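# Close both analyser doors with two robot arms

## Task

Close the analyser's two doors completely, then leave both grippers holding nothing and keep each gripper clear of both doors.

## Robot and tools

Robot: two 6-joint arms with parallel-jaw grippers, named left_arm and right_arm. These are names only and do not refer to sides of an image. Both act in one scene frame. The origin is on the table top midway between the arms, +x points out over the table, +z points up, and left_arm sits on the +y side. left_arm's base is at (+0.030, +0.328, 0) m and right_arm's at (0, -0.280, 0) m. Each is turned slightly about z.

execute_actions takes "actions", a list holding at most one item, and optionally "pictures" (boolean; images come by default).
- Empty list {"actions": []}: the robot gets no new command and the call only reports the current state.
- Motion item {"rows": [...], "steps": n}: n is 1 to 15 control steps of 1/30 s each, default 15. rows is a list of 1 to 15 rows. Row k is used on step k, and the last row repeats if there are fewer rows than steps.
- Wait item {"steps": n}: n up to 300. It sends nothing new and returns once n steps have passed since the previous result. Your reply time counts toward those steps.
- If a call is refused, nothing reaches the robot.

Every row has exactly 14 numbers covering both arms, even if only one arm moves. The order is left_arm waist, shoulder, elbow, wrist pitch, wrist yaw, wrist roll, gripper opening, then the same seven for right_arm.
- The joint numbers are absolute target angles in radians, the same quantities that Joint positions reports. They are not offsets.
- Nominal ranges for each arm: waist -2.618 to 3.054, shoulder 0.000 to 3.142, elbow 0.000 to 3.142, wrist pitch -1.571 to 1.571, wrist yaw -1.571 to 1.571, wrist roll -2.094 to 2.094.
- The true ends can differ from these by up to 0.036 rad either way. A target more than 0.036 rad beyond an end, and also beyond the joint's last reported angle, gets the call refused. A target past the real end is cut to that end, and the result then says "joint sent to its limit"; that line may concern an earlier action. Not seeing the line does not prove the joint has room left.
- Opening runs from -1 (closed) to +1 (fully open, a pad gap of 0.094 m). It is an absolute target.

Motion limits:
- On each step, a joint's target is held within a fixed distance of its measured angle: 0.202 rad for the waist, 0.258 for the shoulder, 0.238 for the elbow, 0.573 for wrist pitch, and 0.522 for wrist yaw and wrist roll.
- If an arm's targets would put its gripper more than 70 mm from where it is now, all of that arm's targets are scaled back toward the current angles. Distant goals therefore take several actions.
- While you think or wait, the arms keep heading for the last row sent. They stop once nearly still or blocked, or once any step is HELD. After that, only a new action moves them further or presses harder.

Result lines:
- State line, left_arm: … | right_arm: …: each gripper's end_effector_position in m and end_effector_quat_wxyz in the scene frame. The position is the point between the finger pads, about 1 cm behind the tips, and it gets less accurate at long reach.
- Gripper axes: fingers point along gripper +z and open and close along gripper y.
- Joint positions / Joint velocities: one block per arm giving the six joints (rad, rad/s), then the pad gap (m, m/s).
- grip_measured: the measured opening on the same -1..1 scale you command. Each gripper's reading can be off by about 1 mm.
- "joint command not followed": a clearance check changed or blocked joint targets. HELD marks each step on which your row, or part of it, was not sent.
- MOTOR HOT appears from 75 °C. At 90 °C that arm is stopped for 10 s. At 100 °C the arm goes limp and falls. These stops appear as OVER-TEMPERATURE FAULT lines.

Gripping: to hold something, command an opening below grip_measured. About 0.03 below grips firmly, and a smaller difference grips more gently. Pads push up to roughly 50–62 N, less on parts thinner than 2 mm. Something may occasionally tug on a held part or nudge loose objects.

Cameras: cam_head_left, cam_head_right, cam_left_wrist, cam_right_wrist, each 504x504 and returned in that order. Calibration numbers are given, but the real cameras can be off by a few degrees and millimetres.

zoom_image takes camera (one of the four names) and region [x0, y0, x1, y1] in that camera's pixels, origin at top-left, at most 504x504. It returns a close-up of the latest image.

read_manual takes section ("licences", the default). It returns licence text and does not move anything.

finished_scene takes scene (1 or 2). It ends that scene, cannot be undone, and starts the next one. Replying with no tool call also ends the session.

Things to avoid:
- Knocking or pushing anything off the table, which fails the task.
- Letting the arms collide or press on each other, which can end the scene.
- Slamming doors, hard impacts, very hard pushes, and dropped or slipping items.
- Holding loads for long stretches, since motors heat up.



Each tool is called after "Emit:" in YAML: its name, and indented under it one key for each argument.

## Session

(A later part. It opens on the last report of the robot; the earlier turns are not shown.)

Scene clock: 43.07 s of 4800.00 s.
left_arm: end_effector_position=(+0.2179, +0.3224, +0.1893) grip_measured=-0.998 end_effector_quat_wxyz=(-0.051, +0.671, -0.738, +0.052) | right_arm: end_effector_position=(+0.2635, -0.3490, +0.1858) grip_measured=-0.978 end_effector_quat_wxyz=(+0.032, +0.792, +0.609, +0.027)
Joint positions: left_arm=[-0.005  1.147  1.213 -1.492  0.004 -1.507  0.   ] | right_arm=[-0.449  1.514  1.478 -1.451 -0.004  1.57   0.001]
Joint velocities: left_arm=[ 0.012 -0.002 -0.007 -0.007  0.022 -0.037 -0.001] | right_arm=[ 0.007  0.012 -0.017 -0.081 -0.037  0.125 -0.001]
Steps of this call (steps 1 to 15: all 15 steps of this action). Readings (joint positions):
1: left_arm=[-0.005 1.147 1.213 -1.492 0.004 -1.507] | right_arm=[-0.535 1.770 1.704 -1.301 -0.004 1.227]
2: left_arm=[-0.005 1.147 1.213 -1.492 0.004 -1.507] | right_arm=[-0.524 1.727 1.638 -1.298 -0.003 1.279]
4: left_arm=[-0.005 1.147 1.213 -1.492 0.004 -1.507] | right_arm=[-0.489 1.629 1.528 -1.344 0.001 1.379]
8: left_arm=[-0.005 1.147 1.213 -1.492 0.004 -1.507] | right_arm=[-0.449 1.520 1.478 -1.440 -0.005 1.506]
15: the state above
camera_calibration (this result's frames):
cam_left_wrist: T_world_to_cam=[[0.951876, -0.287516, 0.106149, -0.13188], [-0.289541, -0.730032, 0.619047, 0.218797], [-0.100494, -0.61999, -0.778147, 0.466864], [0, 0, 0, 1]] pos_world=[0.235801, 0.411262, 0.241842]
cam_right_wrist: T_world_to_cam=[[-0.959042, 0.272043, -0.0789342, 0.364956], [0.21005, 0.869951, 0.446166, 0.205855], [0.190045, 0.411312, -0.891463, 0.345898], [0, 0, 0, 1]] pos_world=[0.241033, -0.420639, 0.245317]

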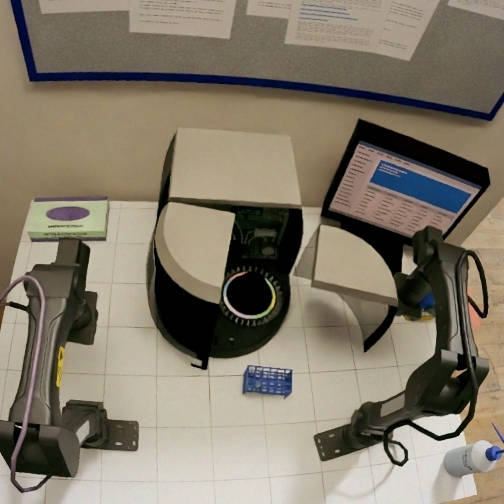

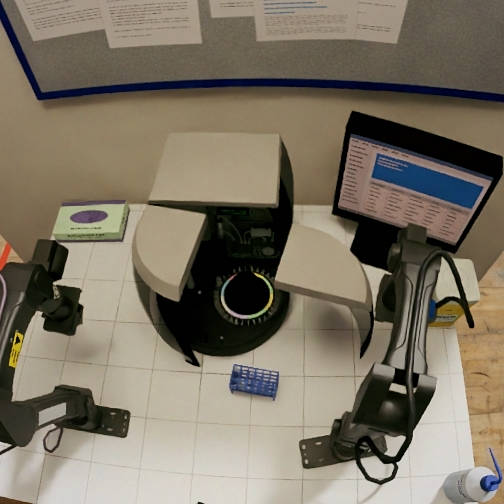

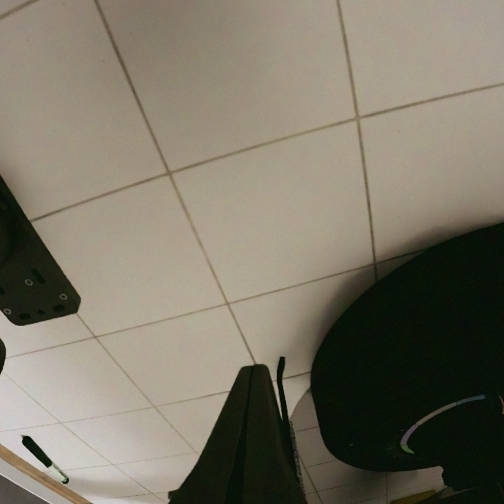

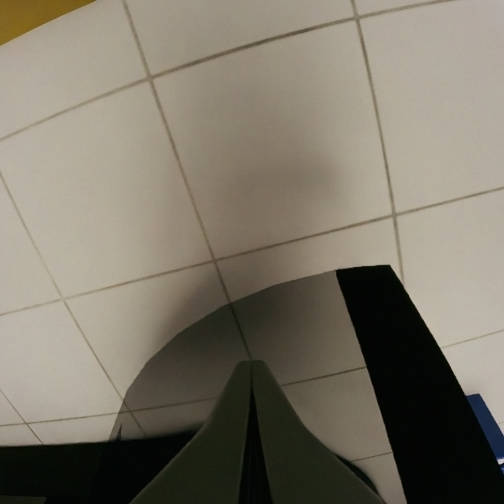

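Working. Continue.

Emit:
execute_actions:
  actions:
    - {"rows": [[0.0,1.15,1.2,-1.5,0,-1.5,-1, -0.051,1.31,1.304,-1.494,0,2.0,-1]], "steps": 14}
  pictures: false

Emit:
execute_actions:
  actions:
    - {"rows": [[0.0,1.15,1.2,-1.5,0,-1.5,-1, 0.316,1.429,1.401,-1.472,0,2.05,-1]], "steps": 14}
  pictures: false

Emit:
execute_actions:
  actions:
    - {"rows": [[0.0,1.15,1.2,-1.5,0,-1.5,-1, 0.444,1.571,1.528,-1.407,0,2.05,-1]], "steps": 15}

Scene clock: 44.07 s of 4800.00 s.
left_arm: end_effector_position=(+0.2179, +0.3224, +0.1893) grip_measured=-0.998 end_effector_quat_wxyz=(-0.051, +0.671, -0.738, +0.052) | right_arm: end_effector_position=(+0.2165, -0.2474, +0.1841) grip_measured=-0.978 end_effector_quat_wxyz=(+0.016, +0.793, +0.608, +0.035)
Joint positions: left_arm=[-0.005  1.147  1.213 -1.492  0.004 -1.507  0.   ] | right_arm=[-0.048  1.32   1.31  -1.483 -0.006  1.972  0.001]
Joint velocities: left_arm=[-0.032 -0.022 -0.007 -0.037  0.022  0.007  0.   ] | right_arm=[-0.002  0.007 -0.017 -0.022 -0.037  0.168 -0.001]
Steps of this call (steps 1 to 16: the robot went on to your last target; steps 17 to 30: all 14 steps of this action). Readings (joint positions):
17: left_arm=[-0.005 1.147 1.213 -1.492 0.004 -1.507] | right_arm=[-0.428 1.490 1.448 -1.431 0.014 1.639]
18: left_arm=[-0.005 1.147 1.213 -1.492 0.004 -1.507] | right_arm=[-0.380 1.446 1.393 -1.422 0.025 1.703]
20: left_arm=[-0.005 1.147 1.213 -1.492 0.004 -1.507] | right_arm=[-0.233 1.367 1.322 -1.456 0.020 1.807]
24: left_arm=[-0.005 1.147 1.213 -1.492 0.004 -1.507] | right_arm=[-0.050 1.320 1.310 -1.483 -0.005 1.916]
30: the state above

Scene clock: 44.53 s of 4800.00 s.
left_arm: end_effector_position=(+0.2179, +0.3224, +0.1893) grip_measured=-0.998 end_effector_quat_wxyz=(-0.051, +0.671, -0.738, +0.052) | right_arm: end_effector_position=(+0.2120, -0.1598, +0.1784) grip_measured=-0.979 end_effector_quat_wxyz=(+0.004, +0.693, +0.721, +0.023)
Joint positions: left_arm=[-0.005  1.147  1.213 -1.492  0.004 -1.507  0.   ] | right_arm=[ 0.32   1.436  1.381 -1.468 -0.005  2.038  0.001]
Joint velocities: left_arm=[ 0.002 -0.017  0.007 -0.037 -0.022  0.081 -0.   ] | right_arm=[-0.007  0.012 -0.012  0.022  0.037  0.037 -0.001]
Steps of this call (steps 1 to 14: all 14 steps of this action). Readings (joint positions):
1: left_arm=[-0.005 1.147 1.213 -1.492 0.004 -1.507] | right_arm=[-0.020 1.333 1.322 -1.492 0.006 1.984]
2: left_arm=[-0.005 1.147 1.213 -1.492 0.004 -1.507] | right_arm=[0.040 1.357 1.346 -1.507 0.020 1.996]
4: left_arm=[-0.005 1.147 1.213 -1.492 0.004 -1.507] | right_arm=[0.166 1.399 1.374 -1.497 0.017 2.014]
8: left_arm=[-0.005 1.147 1.213 -1.492 0.004 -1.507] | right_arm=[0.317 1.434 1.381 -1.469 -0.004 2.029]
14: the state above

Scene clock: 45.03 s of 4800.00 s.
left_arm: end_effector_position=(+0.2179, +0.3224, +0.1893) grip_measured=-0.998 end_effector_quat_wxyz=(-0.051, +0.671, -0.738, +0.052) | right_arm: end_effector_position=(+0.2215, -0.1243, +0.1914) grip_measured=-0.979 end_effector_quat_wxyz=(+0.005, +0.658, +0.752, +0.038)
Joint positions: left_arm=[-0.005  1.147  1.213 -1.492  0.004 -1.507  0.   ] | right_arm=[ 0.416  1.52   1.508 -1.483 -0.008  2.042  0.001]
Joint velocities: left_arm=[-0.022 -0.002 -0.007 -0.037  0.037  0.007 -0.   ] | right_arm=[-0.002 -0.002 -0.012 -0.037 -0.022  0.022 -0.001]
Steps of this call (steps 1 to 15: all 15 steps of this action). Readings (joint positions):
1: left_arm=[-0.005 1.147 1.213 -1.492 0.004 -1.507] | right_arm=[0.335 1.454 1.402 -1.481 0.000 2.040]
2: left_arm=[-0.005 1.147 1.213 -1.492 0.004 -1.507] | right_arm=[0.366 1.486 1.444 -1.485 0.002 2.041]
4: left_arm=[-0.005 1.147 1.213 -1.492 0.004 -1.507] | right_arm=[0.401 1.515 1.491 -1.488 -0.006 2.042]
8: left_arm=[-0.005 1.147 1.213 -1.492 0.004 -1.507] | right_arm=[0.416 1.520 1.508 -1.483 -0.008 2.042]
15: the state above
camera_calibration (this result's frames):
cam_left_wrist: T_world_to_cam=[[0.951876, -0.287516, 0.106149, -0.13188], [-0.289541, -0.730032, 0.619047, 0.218797], [-0.100494, -0.61999, -0.778147, 0.466864], [0, 0, 0, 1]] pos_world=[0.235801, 0.411262, 0.241842]
cam_right_wrist: T_world_to_cam=[[-0.991639, -0.11527, -0.0580074, 0.219153], [-0.128947, 0.86783, 0.479837, 0.0851065], [-0.00497009, 0.483305, -0.875438, 0.315608], [0, 0, 0, 1]] pos_world=[0.229863, -0.201131, 0.24817]

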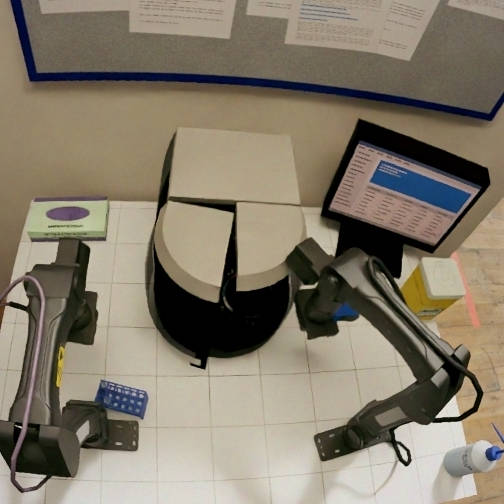

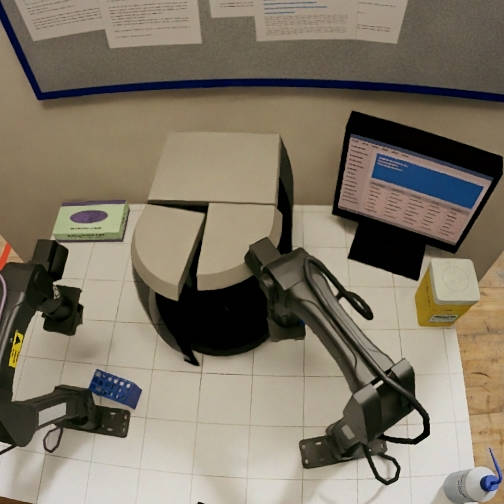

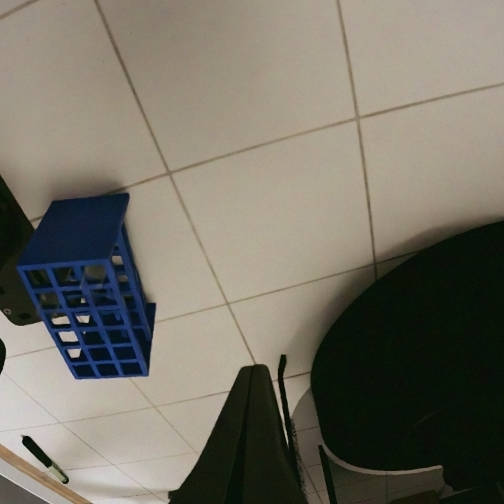

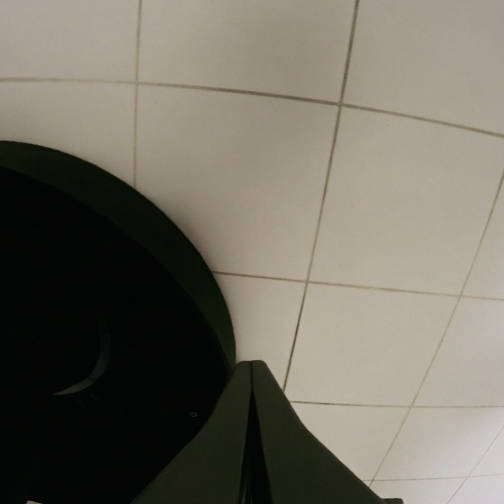

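Emit:
execute_actions:
  actions:
    - {"rows": [[-0.669,1.15,1.2,-1.5,0,-2.0,-1, 0.3,1.3,1.3,-1.49,0,2.0,-1]], "steps": 14}
  pictures: false

Emit:
execute_actions:
  actions:
    - {"rows": [[-0.933,1.46,1.43,-1.42,0,-2.05,-1, -0.3,1.3,1.3,-1.49,0,1.5,-1]], "steps": 12}
  pictures: false

Emit:
execute_actions:
  actions:
    - {"rows": [[-0.864,1.635,1.586,-1.351,0,-2.05,-1, -0.3,1.3,1.3,-1.49,0,1.5,-1]], "steps": 15}

Scene clock: 47.07 s of 4800.00 s.
left_arm: end_effector_position=(+0.1741, +0.2066, +0.1894) grip_measured=-0.998 end_effector_quat_wxyz=(+0.009, -0.596, +0.800, -0.073) | right_arm: end_effector_position=(+0.1878, -0.1782, +0.1851) grip_measured=-0.979 end_effector_quat_wxyz=(+0.009, +0.690, +0.723, +0.036)
Joint positions: left_arm=[-0.664  1.147  1.213 -1.49   0.017 -1.972  0.   ] | right_arm=[ 0.299  1.304  1.302 -1.495 -0.006  2.011  0.001]
Joint velocities: left_arm=[ 0.012 -0.007  0.002  0.007 -0.037 -0.154 -0.   ] | right_arm=[ 0.007  0.007 -0.002 -0.051 -0.007 -0.051 -0.   ]
Steps of this call (steps 1 to 15: the robot went on to your last target; steps 16 to 47: nothing new was sent; steps 48 to 61: all 14 steps of this action). Readings (joint positions):
48: left_arm=[-0.035 1.147 1.213 -1.492 -0.008 -1.584] | right_arm=[0.402 1.489 1.470 -1.454 -0.013 2.036]
49: left_arm=[-0.103 1.147 1.213 -1.492 -0.010 -1.667] | right_arm=[0.374 1.439 1.401 -1.432 -0.015 2.029]
51: left_arm=[-0.252 1.147 1.213 -1.491 -0.004 -1.786] | right_arm=[0.315 1.354 1.317 -1.469 -0.009 2.023]
55: left_arm=[-0.549 1.147 1.213 -1.490 0.004 -1.910] | right_arm=[0.299 1.304 1.302 -1.497 -0.006 2.016]
61: the state above

Scene clock: 47.47 s of 4800.00 s.
left_arm: end_effector_position=(+0.1839, +0.1061, +0.1797) grip_measured=-0.998 end_effector_quat_wxyz=(-0.003, -0.512, +0.857, -0.053) | right_arm: end_effector_position=(+0.2161, -0.3040, +0.1854) grip_measured=-0.979 end_effector_quat_wxyz=(+0.034, +0.737, +0.674, +0.029)
Joint positions: left_arm=[-0.934  1.479  1.419 -1.406  0.013 -2.038  0.   ] | right_arm=[-0.302  1.304  1.302 -1.479 -0.     1.545  0.001]
Joint velocities: left_arm=[-0.002 -0.032 -0.002  0.037 -0.051 -0.007 -0.   ] | right_arm=[ 0.007 -0.012 -0.017  0.007 -0.066 -0.33  -0.001]
Steps of this call (steps 1 to 12: all 12 steps of this action). Readings (joint positions):
1: left_arm=[-0.689 1.175 1.239 -1.509 0.007 -1.985] | right_arm=[0.271 1.304 1.302 -1.495 -0.019 1.933]
2: left_arm=[-0.743 1.230 1.296 -1.524 0.003 -1.997] | right_arm=[0.207 1.304 1.302 -1.492 -0.022 1.847]
4: left_arm=[-0.852 1.356 1.388 -1.482 0.002 -2.012] | right_arm=[0.056 1.304 1.302 -1.485 -0.019 1.724]
8: left_arm=[-0.934 1.477 1.419 -1.406 0.013 -2.029] | right_arm=[-0.234 1.304 1.302 -1.479 -0.009 1.596]
12: the state above

Scene clock: 47.97 s of 4800.00 s.
left_arm: end_effector_position=(+0.1933, +0.0931, +0.1961) grip_measured=-0.997 end_effector_quat_wxyz=(-0.013, -0.526, +0.849, -0.048) | right_arm: end_effector_position=(+0.2161, -0.3039, +0.1854) grip_measured=-0.979 end_effector_quat_wxyz=(+0.034, +0.726, +0.687, +0.029)
Joint positions: left_arm=[-0.921  1.564  1.567 -1.481  0.033 -2.059  0.   ] | right_arm=[-0.302  1.304  1.302 -1.479 -0.001  1.51   0.001]
Joint velocities: left_arm=[ 0.007 -0.002 -0.017  0.007 -0.022 -0.037 -0.   ] | right_arm=[ 0.002 -0.012  0.027  0.022 -0.022 -0.066 -0.   ]
Steps of this call (steps 1 to 15: all 15 steps of this action). Readings (joint positions):
1: left_arm=[-0.927 1.498 1.444 -1.422 0.017 -2.040] | right_arm=[-0.302 1.304 1.302 -1.479 -0.001 1.538]
2: left_arm=[-0.922 1.527 1.492 -1.437 0.010 -2.042] | right_arm=[-0.302 1.304 1.302 -1.479 -0.001 1.532]
4: left_arm=[-0.921 1.555 1.551 -1.466 0.030 -2.054] | right_arm=[-0.302 1.304 1.302 -1.479 -0.001 1.524]
8: left_arm=[-0.921 1.563 1.566 -1.480 0.033 -2.059] | right_arm=[-0.302 1.304 1.302 -1.479 -0.001 1.515]
15: the state above
camera_calibration (this result's frames):
cam_left_wrist: T_world_to_cam=[[0.790332, -0.610985, 0.0455297, -0.101903], [-0.466819, -0.552385, 0.690616, 0.0437931], [-0.396806, -0.56707, -0.721787, 0.368761], [0, 0, 0, 1]] pos_world=[0.247307, 0.171043, 0.240562]
cam_right_wrist: T_world_to_cam=[[-0.993956, 0.0699054, -0.0846458, 0.254398], [0.0258723, 0.898494, 0.438222, 0.22674], [0.106688, 0.433383, -0.894872, 0.361362], [0, 0, 0, 1]] pos_world=[0.208441, -0.378116, 0.245545]

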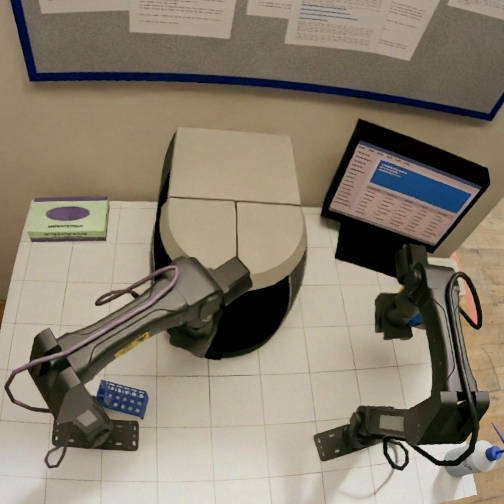

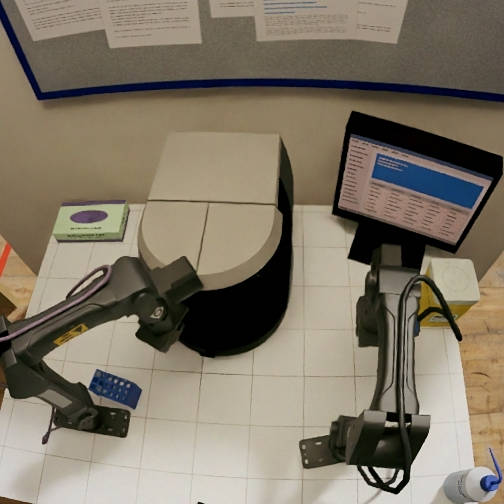

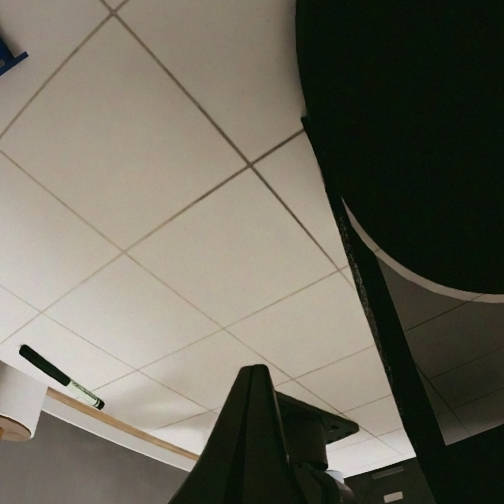

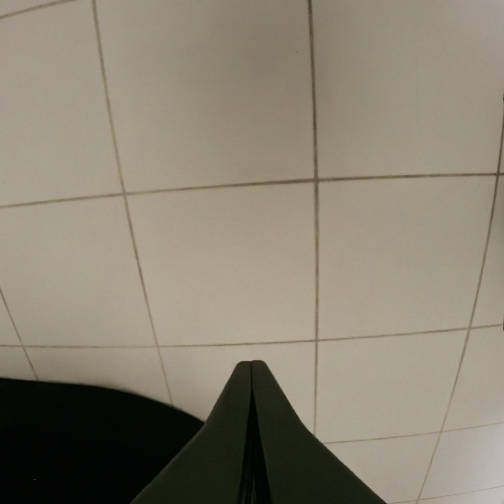

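Closed. Retreat directly away (−x), then swing out.

Emit:
execute_actions:
  actions:
    - {"rows": [[-0.95,1.3,1.3,-1.49,0,-2.05,-1, -0.3,1.3,1.3,-1.49,0,1.5,-1]], "steps": 12}
  pictures: false

Emit:
execute_actions:
  actions:
    - {"rows": [[-0.3,1.2,1.25,-1.49,0,-1.8,-1, -0.3,1.3,1.3,-1.49,0,1.5,-1]], "steps": 15}

Scene clock: 48.73 s of 4800.00 s.
left_arm: end_effector_position=(+0.1496, +0.1501, +0.1896) grip_measured=-0.998 end_effector_quat_wxyz=(-0.007, -0.516, +0.855, -0.046) | right_arm: end_effector_position=(+0.2161, -0.3039, +0.1854) grip_measured=-0.979 end_effector_quat_wxyz=(+0.034, +0.725, +0.687, +0.029)
Joint positions: left_arm=[-0.941  1.294  1.312 -1.498  0.02  -2.055  0.   ] | right_arm=[-0.302  1.304  1.302 -1.479 -0.001  1.509  0.001]
Joint velocities: left_arm=[-0.022 -0.012 -0.017  0.066  0.007  0.051 -0.001] | right_arm=[-0.007 -0.022  0.002 -0.022 -0.007  0.022  0.001]
Steps of this call (steps 1 to 11: the robot went on to your last target; steps 12 to 23: all 12 steps of this action). Readings (joint positions):
12: left_arm=[-0.927 1.526 1.525 -1.456 0.031 -2.058] | right_arm=[-0.302 1.304 1.302 -1.479 -0.001 1.509]
13: left_arm=[-0.933 1.463 1.442 -1.428 0.028 -2.055] | right_arm=[-0.302 1.304 1.302 -1.479 -0.001 1.509]
15: left_arm=[-0.941 1.350 1.334 -1.468 0.028 -2.055] | right_arm=[-0.302 1.304 1.302 -1.479 -0.001 1.509]
19: left_arm=[-0.941 1.292 1.312 -1.503 0.022 -2.055] | right_arm=[-0.302 1.304 1.302 -1.479 -0.001 1.509]
23: the state above

Scene clock: 49.23 s of 4800.00 s.
left_arm: end_effector_position=(+0.2246, +0.2619, +0.1916) grip_measured=-0.998 end_effector_quat_wxyz=(-0.031, +0.675, -0.734, +0.063) | right_arm: end_effector_position=(+0.2161, -0.3039, +0.1854) grip_measured=-0.979 end_effector_quat_wxyz=(+0.034, +0.725, +0.687, +0.029)
Joint positions: left_arm=[-0.302  1.217  1.264 -1.477  0.005 -1.817  0.   ] | right_arm=[-0.302  1.304  1.302 -1.479 -0.001  1.509  0.001]
Joint velocities: left_arm=[-0.022  0.007 -0.002  0.007  0.007  0.139  0.   ] | right_arm=[-0.017  0.002  0.007  0.007  0.022 -0.066 -0.001]
Steps of this call (steps 1 to 15: all 15 steps of this action). Readings (joint positions):
1: left_arm=[-0.915 1.284 1.303 -1.489 0.032 -2.016] | right_arm=[-0.302 1.304 1.302 -1.479 -0.001 1.509]
2: left_arm=[-0.852 1.266 1.285 -1.478 0.035 -1.972] | right_arm=[-0.302 1.304 1.302 -1.479 -0.001 1.509]
4: left_arm=[-0.701 1.235 1.266 -1.477 0.029 -1.913] | right_arm=[-0.302 1.304 1.302 -1.479 -0.001 1.509]
8: left_arm=[-0.405 1.217 1.264 -1.477 0.018 -1.850] | right_arm=[-0.302 1.304 1.302 -1.479 -0.001 1.509]
15: the state above
camera_calibration (this result's frames):
cam_left_wrist: T_world_to_cam=[[0.955717, -0.274753, 0.105435, -0.159936], [-0.274841, -0.70523, 0.653539, 0.158735], [-0.105205, -0.653576, -0.749514, 0.436148], [0, 0, 0, 1]] pos_world=[0.242365, 0.353057, 0.240023]
cam_right_wrist: T_world_to_cam=[[-0.994062, 0.0683832, -0.0846407, 0.253957], [0.0245132, 0.898592, 0.438099, 0.227086], [0.106016, 0.433423, -0.894933, 0.361531], [0, 0, 0, 1]] pos_world=[0.208554, -0.37812, 0.245555]

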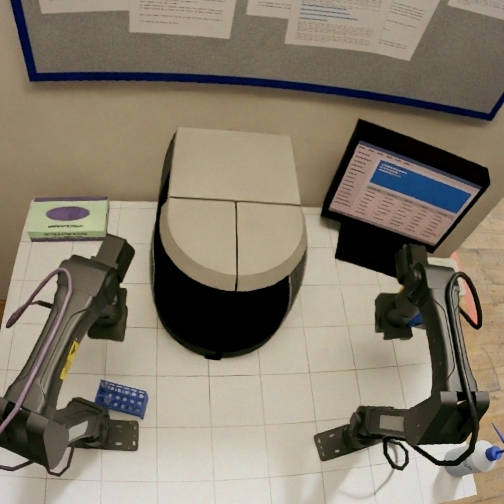

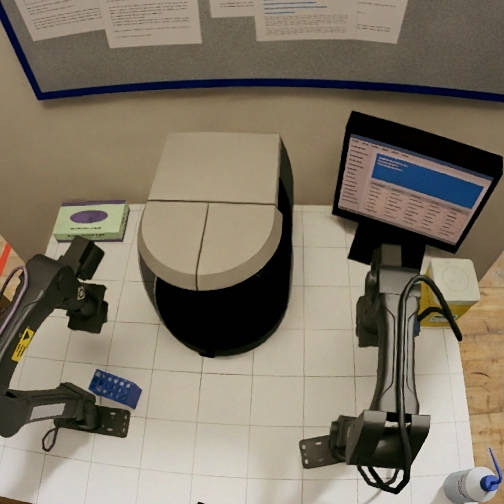

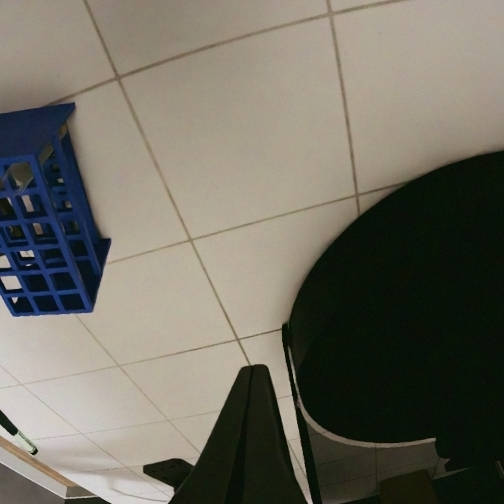

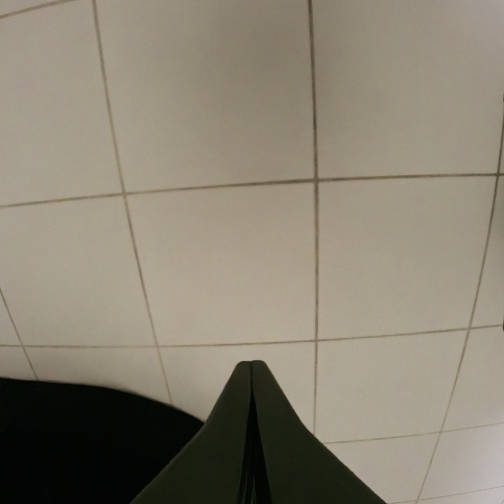

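Emit:
finished_scene:
  scene: 1

The scene is finished: the task was done.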